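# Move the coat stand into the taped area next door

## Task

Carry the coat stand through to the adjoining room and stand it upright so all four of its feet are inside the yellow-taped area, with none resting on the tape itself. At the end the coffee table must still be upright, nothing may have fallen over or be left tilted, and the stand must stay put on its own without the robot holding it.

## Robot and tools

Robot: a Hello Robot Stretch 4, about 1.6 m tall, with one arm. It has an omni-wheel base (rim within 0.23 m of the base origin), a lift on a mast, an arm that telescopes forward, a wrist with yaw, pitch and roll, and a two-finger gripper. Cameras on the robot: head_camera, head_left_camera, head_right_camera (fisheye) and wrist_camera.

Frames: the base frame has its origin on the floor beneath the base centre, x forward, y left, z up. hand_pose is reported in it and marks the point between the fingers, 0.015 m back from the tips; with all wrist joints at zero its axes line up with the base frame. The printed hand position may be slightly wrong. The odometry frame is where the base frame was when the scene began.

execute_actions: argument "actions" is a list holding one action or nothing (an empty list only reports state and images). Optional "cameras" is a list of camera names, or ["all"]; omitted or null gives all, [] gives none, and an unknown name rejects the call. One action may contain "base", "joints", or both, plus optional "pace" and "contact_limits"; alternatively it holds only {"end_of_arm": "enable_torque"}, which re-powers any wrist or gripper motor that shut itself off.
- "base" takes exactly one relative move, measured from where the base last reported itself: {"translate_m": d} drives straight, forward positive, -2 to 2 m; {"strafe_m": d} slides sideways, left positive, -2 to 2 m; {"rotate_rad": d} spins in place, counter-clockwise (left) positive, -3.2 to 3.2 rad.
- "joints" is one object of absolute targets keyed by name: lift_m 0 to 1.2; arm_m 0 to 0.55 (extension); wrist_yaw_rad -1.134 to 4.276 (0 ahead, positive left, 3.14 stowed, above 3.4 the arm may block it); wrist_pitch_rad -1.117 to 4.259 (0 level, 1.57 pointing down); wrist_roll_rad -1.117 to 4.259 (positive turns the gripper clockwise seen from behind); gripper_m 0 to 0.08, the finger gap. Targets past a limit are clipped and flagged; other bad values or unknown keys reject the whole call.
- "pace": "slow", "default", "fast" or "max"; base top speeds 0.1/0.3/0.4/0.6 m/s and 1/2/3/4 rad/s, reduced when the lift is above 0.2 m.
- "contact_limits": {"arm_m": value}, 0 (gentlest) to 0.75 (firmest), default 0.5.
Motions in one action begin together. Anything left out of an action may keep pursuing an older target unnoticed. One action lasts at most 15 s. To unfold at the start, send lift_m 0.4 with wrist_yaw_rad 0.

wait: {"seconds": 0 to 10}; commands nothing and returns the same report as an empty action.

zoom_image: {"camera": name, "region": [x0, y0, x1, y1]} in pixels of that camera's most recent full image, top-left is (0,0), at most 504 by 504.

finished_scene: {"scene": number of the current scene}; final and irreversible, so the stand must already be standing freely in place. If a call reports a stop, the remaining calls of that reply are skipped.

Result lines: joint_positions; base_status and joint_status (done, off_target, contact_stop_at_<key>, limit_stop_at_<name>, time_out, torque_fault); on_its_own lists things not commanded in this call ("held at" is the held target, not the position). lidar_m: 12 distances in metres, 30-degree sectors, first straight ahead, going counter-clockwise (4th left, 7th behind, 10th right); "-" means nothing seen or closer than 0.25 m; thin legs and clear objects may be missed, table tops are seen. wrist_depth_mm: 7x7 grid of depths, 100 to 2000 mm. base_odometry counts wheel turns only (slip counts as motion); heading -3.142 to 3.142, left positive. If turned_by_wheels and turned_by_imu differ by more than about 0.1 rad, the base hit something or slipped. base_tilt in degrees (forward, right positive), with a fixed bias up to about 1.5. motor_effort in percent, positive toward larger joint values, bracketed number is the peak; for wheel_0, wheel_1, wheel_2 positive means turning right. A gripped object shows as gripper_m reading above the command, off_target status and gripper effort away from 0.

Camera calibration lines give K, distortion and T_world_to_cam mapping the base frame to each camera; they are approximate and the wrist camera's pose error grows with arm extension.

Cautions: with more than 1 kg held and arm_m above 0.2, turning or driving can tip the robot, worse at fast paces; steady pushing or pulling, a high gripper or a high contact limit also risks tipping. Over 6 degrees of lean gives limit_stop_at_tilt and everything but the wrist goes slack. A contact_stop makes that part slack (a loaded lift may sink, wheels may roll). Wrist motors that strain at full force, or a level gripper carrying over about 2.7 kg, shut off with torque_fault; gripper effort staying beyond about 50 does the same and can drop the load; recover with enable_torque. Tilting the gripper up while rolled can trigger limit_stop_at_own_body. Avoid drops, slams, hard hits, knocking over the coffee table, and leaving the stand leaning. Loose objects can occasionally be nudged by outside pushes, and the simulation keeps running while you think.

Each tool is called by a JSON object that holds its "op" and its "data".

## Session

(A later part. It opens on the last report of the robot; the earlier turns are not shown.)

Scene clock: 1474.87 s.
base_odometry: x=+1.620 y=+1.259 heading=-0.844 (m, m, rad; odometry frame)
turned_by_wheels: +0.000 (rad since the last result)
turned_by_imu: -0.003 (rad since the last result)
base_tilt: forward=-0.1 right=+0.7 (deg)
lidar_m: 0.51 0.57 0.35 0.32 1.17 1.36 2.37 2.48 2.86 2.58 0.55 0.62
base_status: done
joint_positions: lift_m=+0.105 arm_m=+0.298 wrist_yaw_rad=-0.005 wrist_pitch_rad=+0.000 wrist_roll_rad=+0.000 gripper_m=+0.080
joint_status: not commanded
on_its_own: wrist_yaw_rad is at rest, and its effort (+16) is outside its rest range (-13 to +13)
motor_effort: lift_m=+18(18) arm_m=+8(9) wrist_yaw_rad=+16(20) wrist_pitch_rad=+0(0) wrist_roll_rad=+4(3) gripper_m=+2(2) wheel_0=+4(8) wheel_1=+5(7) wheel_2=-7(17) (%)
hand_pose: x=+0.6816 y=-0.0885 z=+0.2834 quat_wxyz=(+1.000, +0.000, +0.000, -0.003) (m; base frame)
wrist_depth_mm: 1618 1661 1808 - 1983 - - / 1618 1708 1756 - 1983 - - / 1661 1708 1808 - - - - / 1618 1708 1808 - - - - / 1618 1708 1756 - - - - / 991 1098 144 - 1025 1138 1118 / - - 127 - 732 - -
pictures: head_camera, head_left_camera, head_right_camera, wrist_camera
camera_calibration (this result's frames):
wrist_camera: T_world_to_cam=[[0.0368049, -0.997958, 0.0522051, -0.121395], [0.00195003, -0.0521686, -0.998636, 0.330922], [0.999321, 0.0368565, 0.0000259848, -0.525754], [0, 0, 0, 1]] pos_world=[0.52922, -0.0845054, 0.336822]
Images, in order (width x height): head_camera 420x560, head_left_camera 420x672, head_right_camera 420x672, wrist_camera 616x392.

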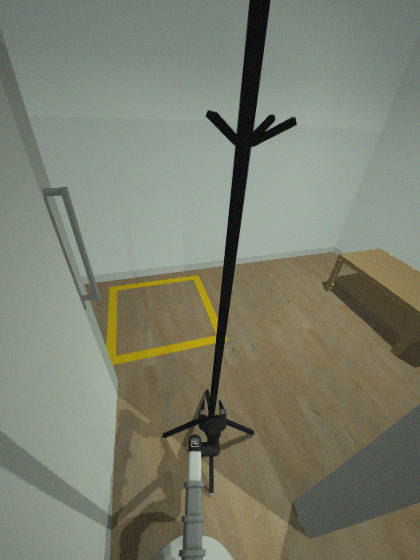

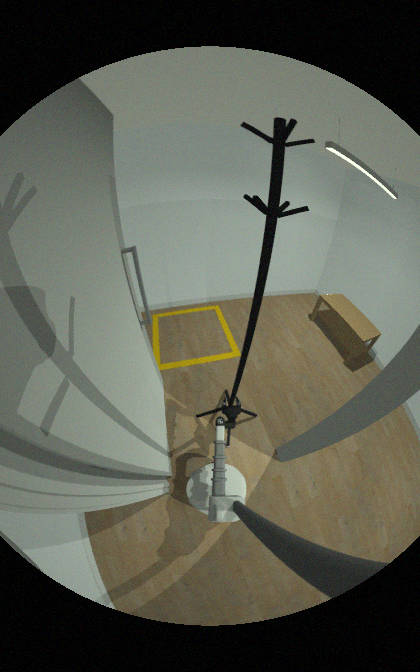

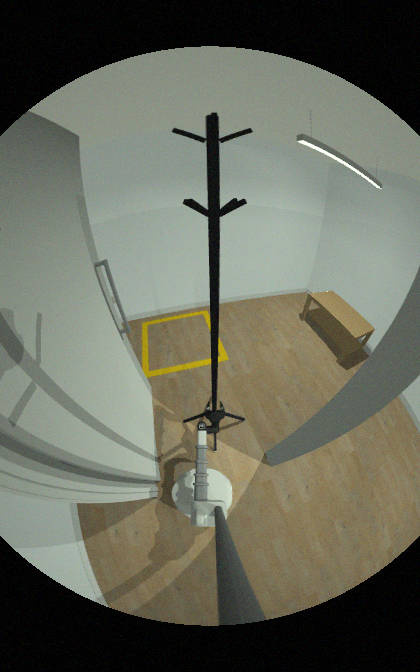

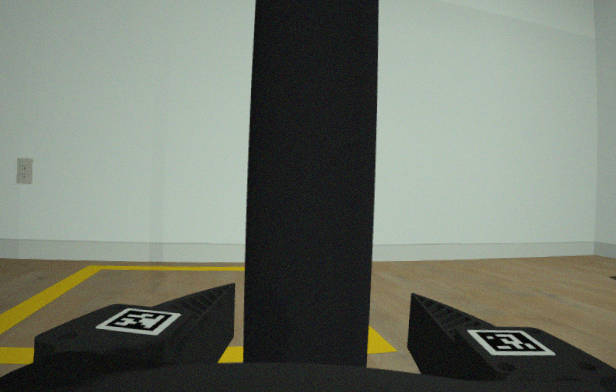

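{"op": "execute_actions", "data": {"actions": [{"base": {"rotate_rad": 0.12}, "pace": "slow"}]}}

Scene clock: 1494.43 s.
base_odometry: x=+1.619 y=+1.259 heading=-0.727 (m, m, rad; odometry frame)
turned_by_wheels: +0.117 (rad since the last result)
turned_by_imu: +0.114 (rad since the last result)
base_tilt: forward=+0.0 right=+0.6 (deg)
lidar_m: 0.48 0.50 0.34 0.33 1.19 1.44 2.49 2.51 2.83 0.56 0.53 0.57
base_status: done
joint_positions: lift_m=+0.105 arm_m=+0.299 wrist_yaw_rad=-0.012 wrist_pitch_rad=-0.003 wrist_roll_rad=-0.002 gripper_m=+0.080
joint_status: not commanded
on_its_own: wrist_yaw_rad is at rest, and its effort (+37) is outside its rest range (-13 to +13)
motor_effort: lift_m=+18(18) arm_m=+8(9) wrist_yaw_rad=+37(53) wrist_pitch_rad=+7(7) wrist_roll_rad=+8(8) gripper_m=+0(1) wheel_0=-20(19) wheel_1=-10(10) wheel_2=-14(15) (%)
hand_pose: x=+0.6810 y=-0.0900 z=+0.2839 quat_wxyz=(+1.000, -0.001, -0.001, -0.006) (m; base frame)
wrist_depth_mm: 1708 1708 1808 1808 - - - / 1708 1708 1808 1808 - 1983 - / 1661 1756 1863 1808 - 1983 - / 1708 1808 1756 1863 - 1983 1983 / 1618 1808 1756 1808 - 1983 - / 1008 1118 164 1160 - 1138 1160 / - - 145 809 - - -
pictures: head_camera, head_left_camera, head_right_camera, wrist_camera
camera_calibration (this result's frames):
wrist_camera: T_world_to_cam=[[0.0296158, -0.99812, 0.0536513, -0.118425], [0.00394008, -0.0535579, -0.998557, 0.329848], [0.999554, 0.0297845, 0.00234651, -0.52655], [0, 0, 0, 1]] pos_world=[0.528523, -0.0848531, 0.336961]
Images, in order (width x height): head_camera 420x560, head_left_camera 420x672, head_right_camera 420x672, wrist_camera 616x392.

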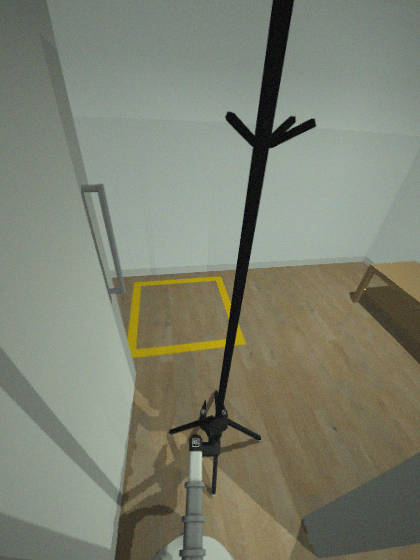

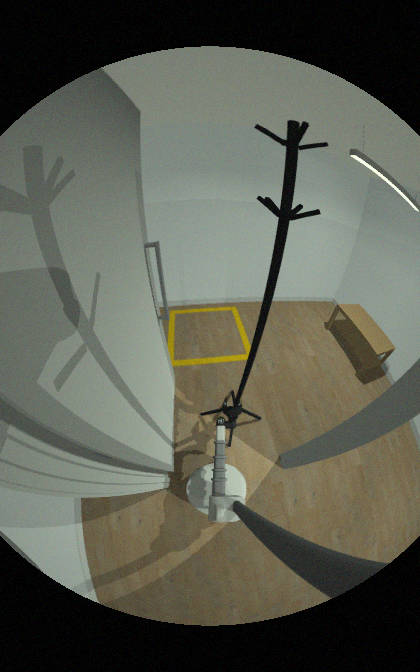

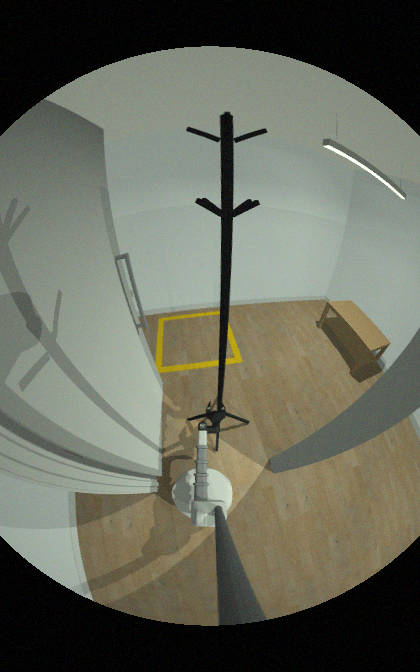

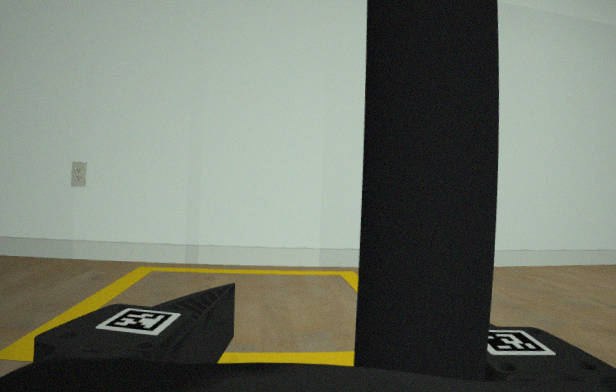

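{"op": "execute_actions", "data": {"actions": [{"base": {"rotate_rad": 0.12}, "pace": "slow"}]}}

Scene clock: 1500.53 s.
base_odometry: x=+1.619 y=+1.259 heading=-0.610 (m, m, rad; odometry frame)
turned_by_wheels: +0.117 (rad since the last result)
turned_by_imu: +0.116 (rad since the last result)
base_tilt: forward=+0.0 right=+0.8 (deg)
lidar_m: 0.49 0.42 0.35 0.35 1.20 1.59 2.48 2.57 2.72 0.55 0.58 0.55
base_status: done
joint_positions: lift_m=+0.105 arm_m=+0.298 wrist_yaw_rad=-0.012 wrist_pitch_rad=-0.003 wrist_roll_rad=-0.002 gripper_m=+0.080
joint_status: not commanded
on_its_own: wrist_yaw_rad is at rest, and its effort (+35) is outside its rest range (-13 to +13)
motor_effort: lift_m=+18(18) arm_m=+9(9) wrist_yaw_rad=+35(45) wrist_pitch_rad=+6(7) wrist_roll_rad=+8(8) gripper_m=+0(1) wheel_0=-14(23) wheel_1=-6(11) wheel_2=-13(17) (%)
hand_pose: x=+0.6809 y=-0.0899 z=+0.2839 quat_wxyz=(+1.000, -0.001, -0.001, -0.006) (m; base frame)
wrist_depth_mm: 508 1808 1808 1863 - 1863 1863 / 517 1863 1808 1808 - 1756 1808 / 521 1863 1863 1808 - 1863 1808 / 525 1863 1808 1808 - 1756 1808 / 525 1808 1808 1863 - 1808 1808 / 530 1098 164 1118 - 1182 1138 / - - 144 809 - - -
pictures: head_camera, head_left_camera, head_right_camera, wrist_camera
camera_calibration (this result's frames):
wrist_camera: T_world_to_cam=[[0.0304005, -0.998092, 0.0537461, -0.118816], [0.00396889, -0.05365, -0.998552, 0.329825], [0.99953, 0.0305698, 0.00233033, -0.526419], [0, 0, 0, 1]] pos_world=[0.528474, -0.0848015, 0.33696]
Images, in order (width x height): head_camera 420x560, head_left_camera 420x672, head_right_camera 420x672, wrist_camera 616x392.

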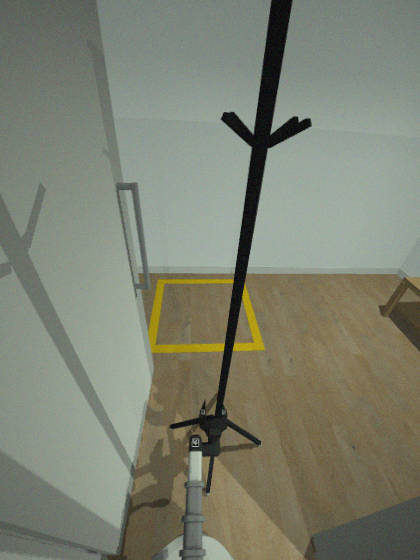

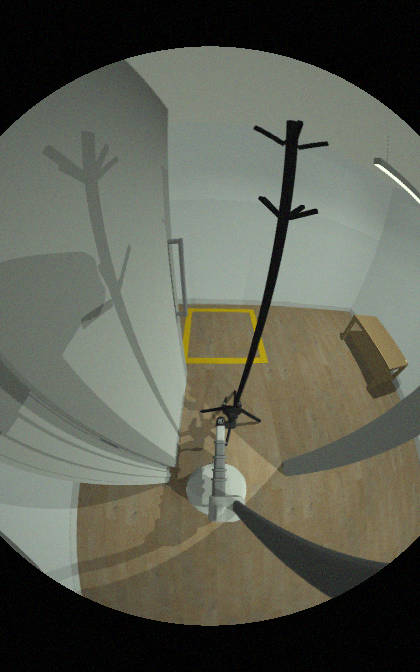

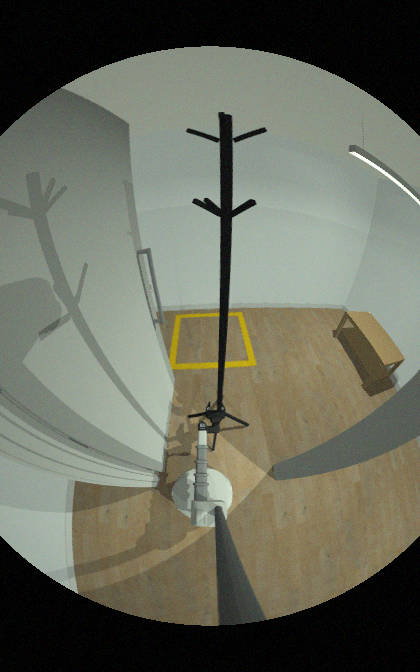

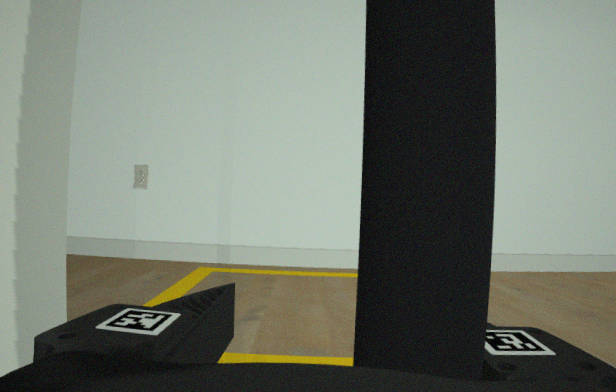

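{"op": "zoom_image", "data": {"camera": "head_camera", "region": [120, 250, 300, 390]}}

{"op": "zoom_image", "data": {"camera": "head_camera", "region": [130, 370, 310, 510]}}

Region (120, 250, 300, 390) of head_camera's 420x560 image, scaled by 2.800, with more detail than that image has.

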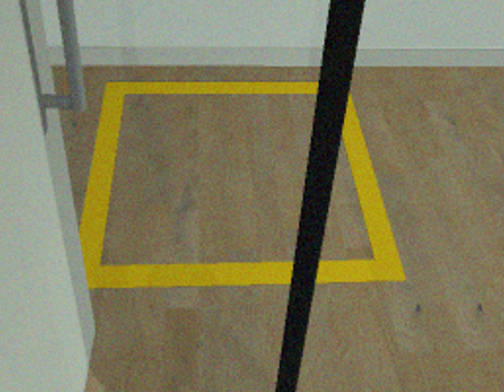

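Region (130, 370, 310, 510) of head_camera's 420x560 image, scaled by 2.800, with more detail than that image has.

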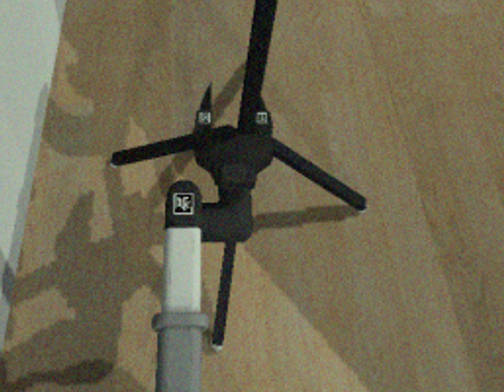

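{"op": "execute_actions", "data": {"actions": [{"base": {"rotate_rad": 0.025}, "pace": "slow"}], "cameras": []}}

{"op": "execute_actions", "data": {"actions": [{"base": {"translate_m": 0.6}, "pace": "slow"}]}}

Scene clock: 1544.13 s.
base_odometry: x=+1.619 y=+1.259 heading=-0.587 (m, m, rad; odometry frame)
turned_by_wheels: +0.023 (rad since the last result)
turned_by_imu: +0.023 (rad since the last result)
base_tilt: forward=-0.1 right=+0.7 (deg)
lidar_m: 0.49 0.43 0.34 0.34 1.20 1.64 2.47 2.58 2.70 0.55 0.56 0.56
base_status: done
joint_positions: lift_m=+0.105 arm_m=+0.298 wrist_yaw_rad=-0.009 wrist_pitch_rad=-0.002 wrist_roll_rad=-0.001 gripper_m=+0.080
joint_status: not commanded
on_its_own: wrist_yaw_rad is at rest, and its effort (+27) is outside its rest range (-13 to +13)
motor_effort: lift_m=+18(18) arm_m=+9(9) wrist_yaw_rad=+27(48) wrist_pitch_rad=+5(7) wrist_roll_rad=+8(8) gripper_m=+0(0) wheel_0=-9(18) wheel_1=-5(10) wheel_2=-9(17) (%)
hand_pose: x=+0.6812 y=-0.0893 z=+0.2839 quat_wxyz=(+1.000, -0.001, -0.001, -0.004) (m; base frame)
wrist_depth_mm: 473 1808 1808 1863 - 1808 1808 / 480 1808 1808 1808 - 1756 1808 / 484 1756 1863 1808 - 1756 1756 / 496 1808 1756 1863 - 1756 1756 / 496 1808 1808 1808 - 1756 1808 / 488 1118 164 1118 - 1160 1160 / - - 144 788 - - -
pictures: none
No camera images: the call's "cameras" was empty. Leave "cameras" out to get every camera's image.

Scene clock: 1551.40 s.
base_odometry: x=+2.118 y=+0.927 heading=-0.587 (m, m, rad; odometry frame)
turned_by_wheels: +0.000 (rad since the last result)
turned_by_imu: -0.005 (rad since the last result)
base_tilt: forward=+0.0 right=+0.7 (deg)
lidar_m: 0.50 0.41 0.30 0.28 0.31 0.43 3.10 3.18 0.69 1.58 1.91 0.53
base_status: done
joint_positions: lift_m=+0.105 arm_m=+0.298 wrist_yaw_rad=-0.010 wrist_pitch_rad=-0.003 wrist_roll_rad=-0.001 gripper_m=+0.080
joint_status: not commanded
on_its_own: wrist_yaw_rad is at rest, and its effort (+30) is outside its rest range (-13 to +13)
motor_effort: lift_m=+17(18) arm_m=+9(9) wrist_yaw_rad=+30(38) wrist_pitch_rad=+8(8) wrist_roll_rad=+6(7) gripper_m=+0(0) wheel_0=+4(6) wheel_1=+4(8) wheel_2=-12(18) (%)
hand_pose: x=+0.6811 y=-0.0895 z=+0.2842 quat_wxyz=(+1.000, +0.000, -0.002, -0.005) (m; base frame)
wrist_depth_mm: 1182 1182 1182 1182 - - 1182 / 1205 1205 1205 1182 - 1160 1160 / 1182 1205 1205 1182 - 1182 1160 / 1229 1182 1205 1182 - 1138 1160 / 1255 1182 1160 1182 - 1160 1182 / 1025 1138 164 1138 - 1160 1182 / - - 145 820 - - -
pictures: head_camera, head_left_camera, head_right_camera, wrist_camera
camera_calibration (this result's frames):
wrist_camera: T_world_to_cam=[[0.0319355, -0.998084, 0.0530034, -0.119335], [0.00464295, -0.0528817, -0.99859, 0.329694], [0.999479, 0.0321365, 0.00294525, -0.526571], [0, 0, 0, 1]] pos_world=[0.528577, -0.0847494, 0.337105]
Images, in order (width x height): head_camera 420x560, head_left_camera 420x672, head_right_camera 420x672, wrist_camera 616x392.

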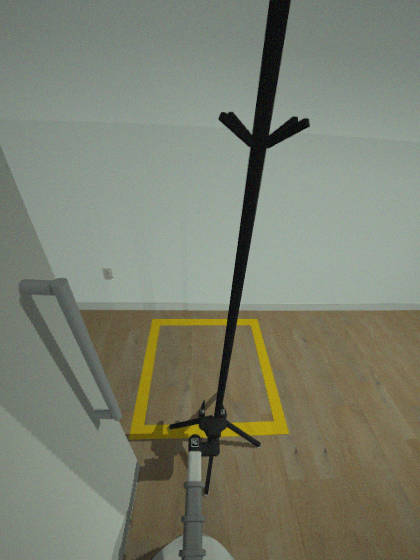

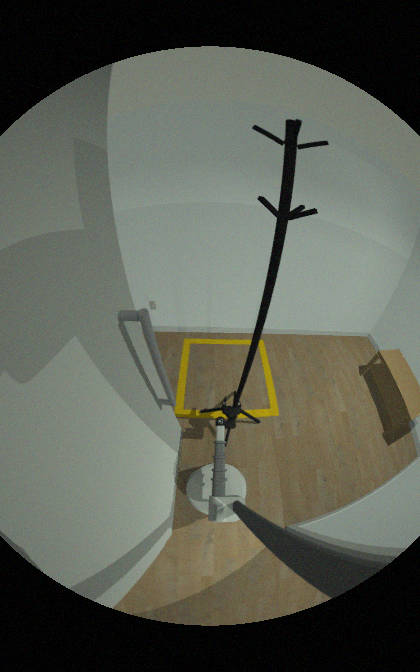

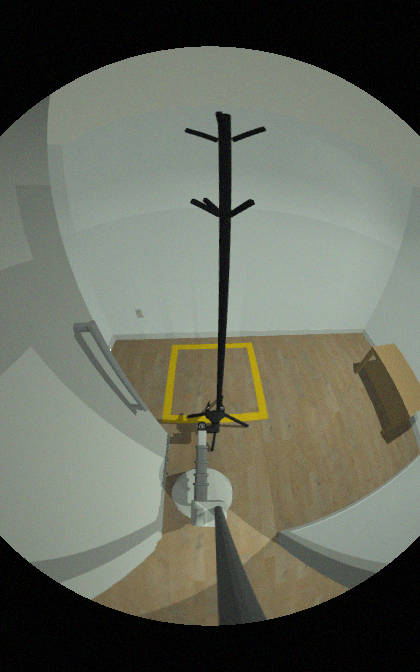

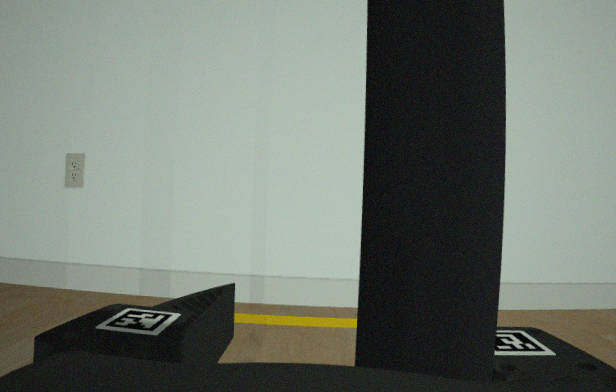

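{"op": "execute_actions", "data": {"actions": [{"base": {"translate_m": 0.42}, "pace": "slow"}]}}

{"op": "zoom_image", "data": {"camera": "head_camera", "region": [90, 330, 330, 520]}}

Scene clock: 1563.43 s.
base_odometry: x=+2.468 y=+0.694 heading=-0.587 (m, m, rad; odometry frame)
turned_by_wheels: +0.000 (rad since the last result)
turned_by_imu: -0.004 (rad since the last result)
base_tilt: forward=-0.1 right=+0.7 (deg)
lidar_m: 0.50 1.28 1.25 0.25 0.28 0.41 3.55 1.00 1.19 1.85 1.86 0.54
base_status: done
joint_positions: lift_m=+0.105 arm_m=+0.298 wrist_yaw_rad=-0.010 wrist_pitch_rad=-0.003 wrist_roll_rad=-0.001 gripper_m=+0.080
joint_status: not commanded
on_its_own: wrist_yaw_rad is at rest, and its effort (+31) is outside its rest range (-13 to +13)
motor_effort: lift_m=+17(17) arm_m=+9(9) wrist_yaw_rad=+31(32) wrist_pitch_rad=+9(8) wrist_roll_rad=+6(6) gripper_m=+0(1) wheel_0=+4(7) wheel_1=+4(7) wheel_2=-11(17) (%)
hand_pose: x=+0.6811 y=-0.0895 z=+0.2842 quat_wxyz=(+1.000, +0.000, -0.002, -0.005) (m; base frame)
wrist_depth_mm: 750 750 759 750 - - 741 / 768 750 759 759 - 732 741 / 759 759 768 750 - 750 741 / 759 750 750 741 - 741 750 / 768 759 750 768 - 741 741 / 750 750 164 759 - 741 750 / - - 145 732 - - -
pictures: head_camera, head_left_camera, head_right_camera, wrist_camera
camera_calibration (this result's frames):
wrist_camera: T_world_to_cam=[[0.0318701, -0.998086, 0.0530036, -0.119304], [0.00464106, -0.0528822, -0.99859, 0.329695], [0.999481, 0.0320712, 0.00294682, -0.526573], [0, 0, 0, 1]] pos_world=[0.528572, -0.0847533, 0.337105]
Images, in order (width x height): head_camera 420x560, head_left_camera 420x672, head_right_camera 420x672, wrist_camera 616x392.

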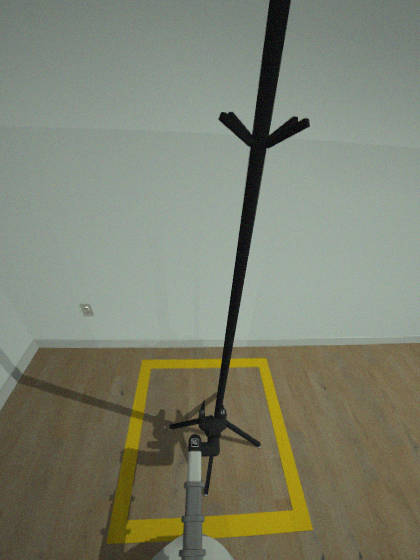

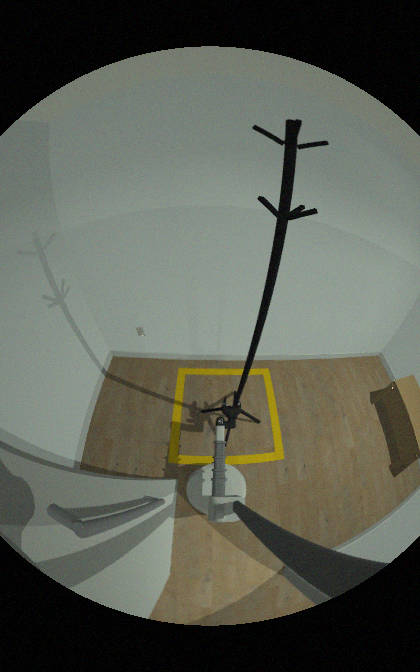

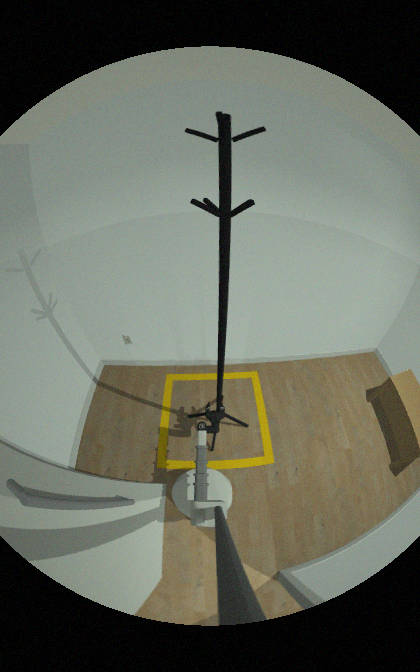

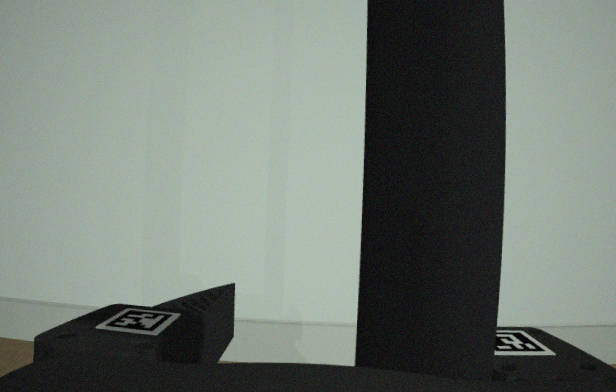

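Region (90, 330, 330, 520) of head_camera's 420x560 image, scaled by 2.100, with more detail than that image has; it fills the top 399 rows of this view, and the rest is white.

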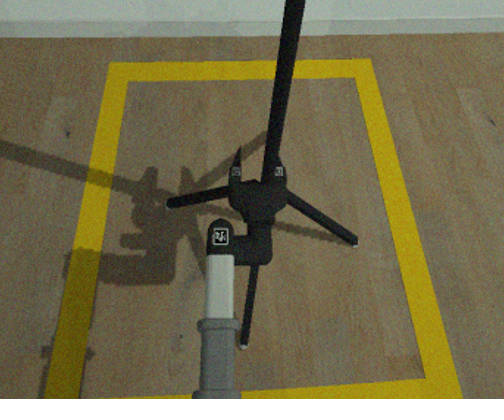

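{"op": "execute_actions", "data": {"actions": [{"base": {"translate_m": 0.05}, "pace": "slow"}], "cameras": []}}

{"op": "execute_actions", "data": {"actions": [{"base": {"strafe_m": -0.03}, "pace": "slow"}], "cameras": ["wrist_camera"]}}

Scene clock: 1585.33 s.
base_odometry: x=+2.509 y=+0.667 heading=-0.588 (m, m, rad; odometry frame)
turned_by_wheels: +0.000 (rad since the last result)
turned_by_imu: -0.001 (rad since the last result)
base_tilt: forward=+0.0 right=+0.8 (deg)
lidar_m: 0.48 1.24 1.27 0.25 0.26 0.41 3.61 1.04 1.25 1.86 1.80 0.57
base_status: done
joint_positions: lift_m=+0.105 arm_m=+0.298 wrist_yaw_rad=-0.010 wrist_pitch_rad=-0.003 wrist_roll_rad=-0.001 gripper_m=+0.080
joint_status: not commanded
on_its_own: wrist_yaw_rad is at rest, and its effort (+30) is outside its rest range (-13 to +13)
motor_effort: lift_m=+16(16) arm_m=+9(9) wrist_yaw_rad=+30(33) wrist_pitch_rad=+7(9) wrist_roll_rad=+6(6) gripper_m=+1(1) wheel_0=+4(8) wheel_1=+4(7) wheel_2=-12(15) (%)
hand_pose: x=+0.6811 y=-0.0895 z=+0.2842 quat_wxyz=(+1.000, +0.000, -0.002, -0.005) (m; base frame)
wrist_depth_mm: 707 699 699 699 - - 699 / 707 707 699 707 - 691 699 / 699 715 699 699 - 699 699 / 707 699 699 699 - 707 691 / 723 707 707 691 - 691 691 / 707 707 164 699 - 699 699 / - - 145 676 - - -
pictures: none
No camera images: the call's "cameras" was empty. Leave "cameras" out to get every camera's image.

Scene clock: 1586.63 s.
base_odometry: x=+2.492 y=+0.642 heading=-0.587 (m, m, rad; odometry frame)
turned_by_wheels: +0.001 (rad since the last result)
turned_by_imu: +0.002 (rad since the last result)
base_tilt: forward=+0.0 right=+0.8 (deg)
lidar_m: 0.46 1.25 1.28 0.26 0.25 0.46 3.60 1.02 1.27 1.83 1.79 0.60
base_status: done
joint_positions: lift_m=+0.105 arm_m=+0.298 wrist_yaw_rad=+0.003 wrist_pitch_rad=-0.005 wrist_roll_rad=+0.001 gripper_m=+0.080
joint_status: not commanded
motor_effort: lift_m=+15(17) arm_m=+9(9) wrist_yaw_rad=-8(31) wrist_pitch_rad=+14(14) wrist_roll_rad=-1(0) gripper_m=+0(0) wheel_0=+10(17) wheel_1=+1(3) wheel_2=+1(11) (%)
hand_pose: x=+0.6823 y=-0.0867 z=+0.2847 quat_wxyz=(+1.000, +0.001, -0.003, +0.002) (m; base frame)
wrist_depth_mm: 741 707 715 - - 683 676 / 723 723 699 - 691 691 683 / 723 707 699 - 691 683 683 / 723 723 699 - 691 683 683 / 723 715 707 - 699 683 683 / 715 707 164 - 165 683 668 / - - 145 - 142 - -
pictures: wrist_camera
camera_calibration (this result's frames):
wrist_camera: T_world_to_cam=[[0.0452064, -0.997681, 0.0508815, -0.124976], [0.00743309, -0.0505962, -0.998692, 0.328691], [0.99895, 0.0455255, 0.00512858, -0.526944], [0, 0, 0, 1]] pos_world=[0.529597, -0.0840662, 0.337322]
Images, in order (width x height): wrist_camera 616x392.

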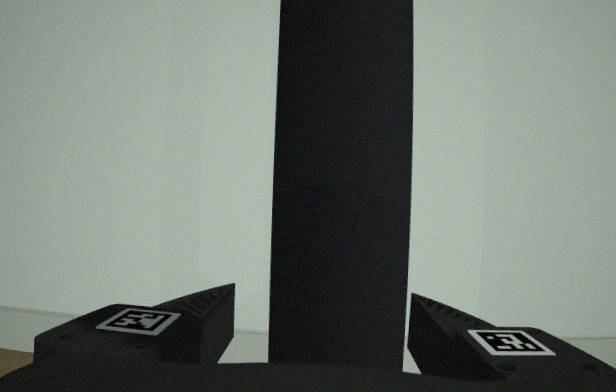

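{"op": "execute_actions", "data": {"actions": [{"base": {"translate_m": -0.35}}]}}

{"op": "zoom_image", "data": {"camera": "head_camera", "region": [90, 260, 330, 460]}}

Scene clock: 1594.53 s.
base_odometry: x=+2.201 y=+0.836 heading=-0.587 (m, m, rad; odometry frame)
turned_by_wheels: +0.000 (rad since the last result)
turned_by_imu: +0.000 (rad since the last result)
base_tilt: forward=+0.1 right=+0.9 (deg)
lidar_m: 0.81 0.36 0.33 0.30 0.31 0.47 3.23 0.74 0.77 1.83 1.90 1.65
base_status: done
joint_positions: lift_m=+0.105 arm_m=+0.299 wrist_yaw_rad=+0.000 wrist_pitch_rad=+0.002 wrist_roll_rad=+0.000 gripper_m=+0.080
joint_status: not commanded
motor_effort: lift_m=+16(17) arm_m=+8(9) wrist_yaw_rad=+1(10) wrist_pitch_rad=-8(15) wrist_roll_rad=+2(1) gripper_m=+0(1) wheel_0=-2(8) wheel_1=-2(6) wheel_2=+0(10) (%)
hand_pose: x=+0.6822 y=-0.0874 z=+0.2830 quat_wxyz=(+1.000, +0.000, +0.001, +0.000) (m; base frame)
wrist_depth_mm: 1098 1042 1060 1060 1042 1042 1025 / 1098 1098 1060 1078 1042 1060 1025 / 1098 1060 1060 1060 1042 1042 1025 / 1118 1098 1078 1060 1042 1060 1025 / 1098 1078 1060 1078 1060 1060 1025 / 946 1060 164 530 421 1042 1025 / - - 144 741 707 - -
pictures: head_camera, head_left_camera, head_right_camera, wrist_camera
camera_calibration (this result's frames):
wrist_camera: T_world_to_cam=[[0.0422934, -0.997773, 0.0515706, -0.123803], [-0.000210826, -0.0516257, -0.998666, 0.332095], [0.999105, 0.0422262, -0.00239378, -0.525064], [0, 0, 0, 1]] pos_world=[0.5299, -0.0842111, 0.33678]
Images, in order (width x height): head_camera 420x560, head_left_camera 420x672, head_right_camera 420x672, wrist_camera 616x392.

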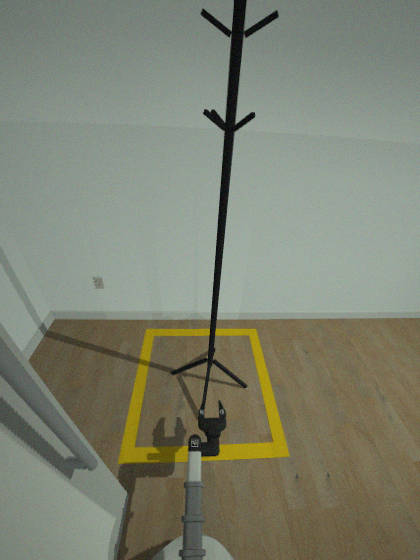

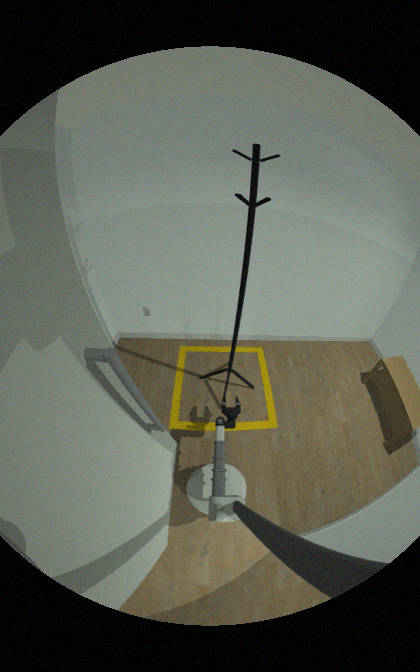

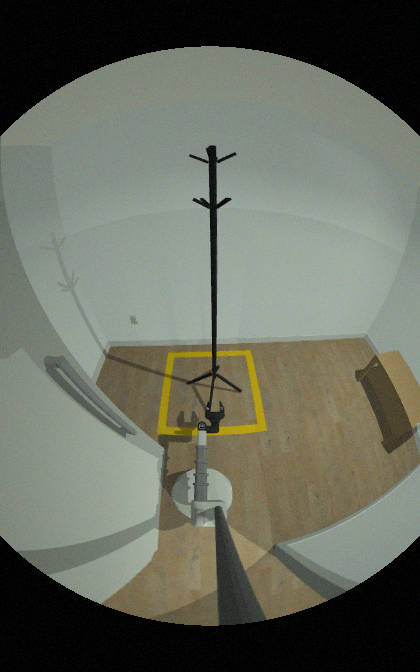

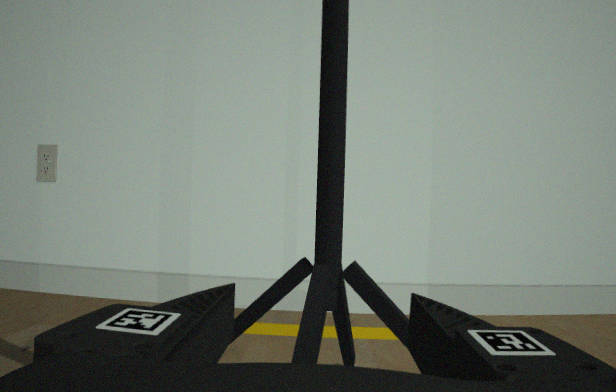

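Region (90, 260, 330, 460) of head_camera's 420x560 image, scaled by 2.100, with more detail than that image has.

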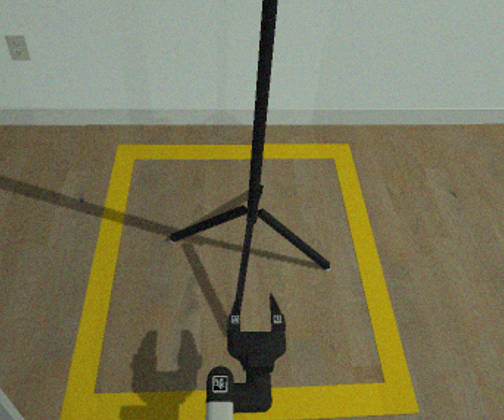

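{"op": "finished_scene", "data": {"scene": 1}}

The scene is finished: the task was done.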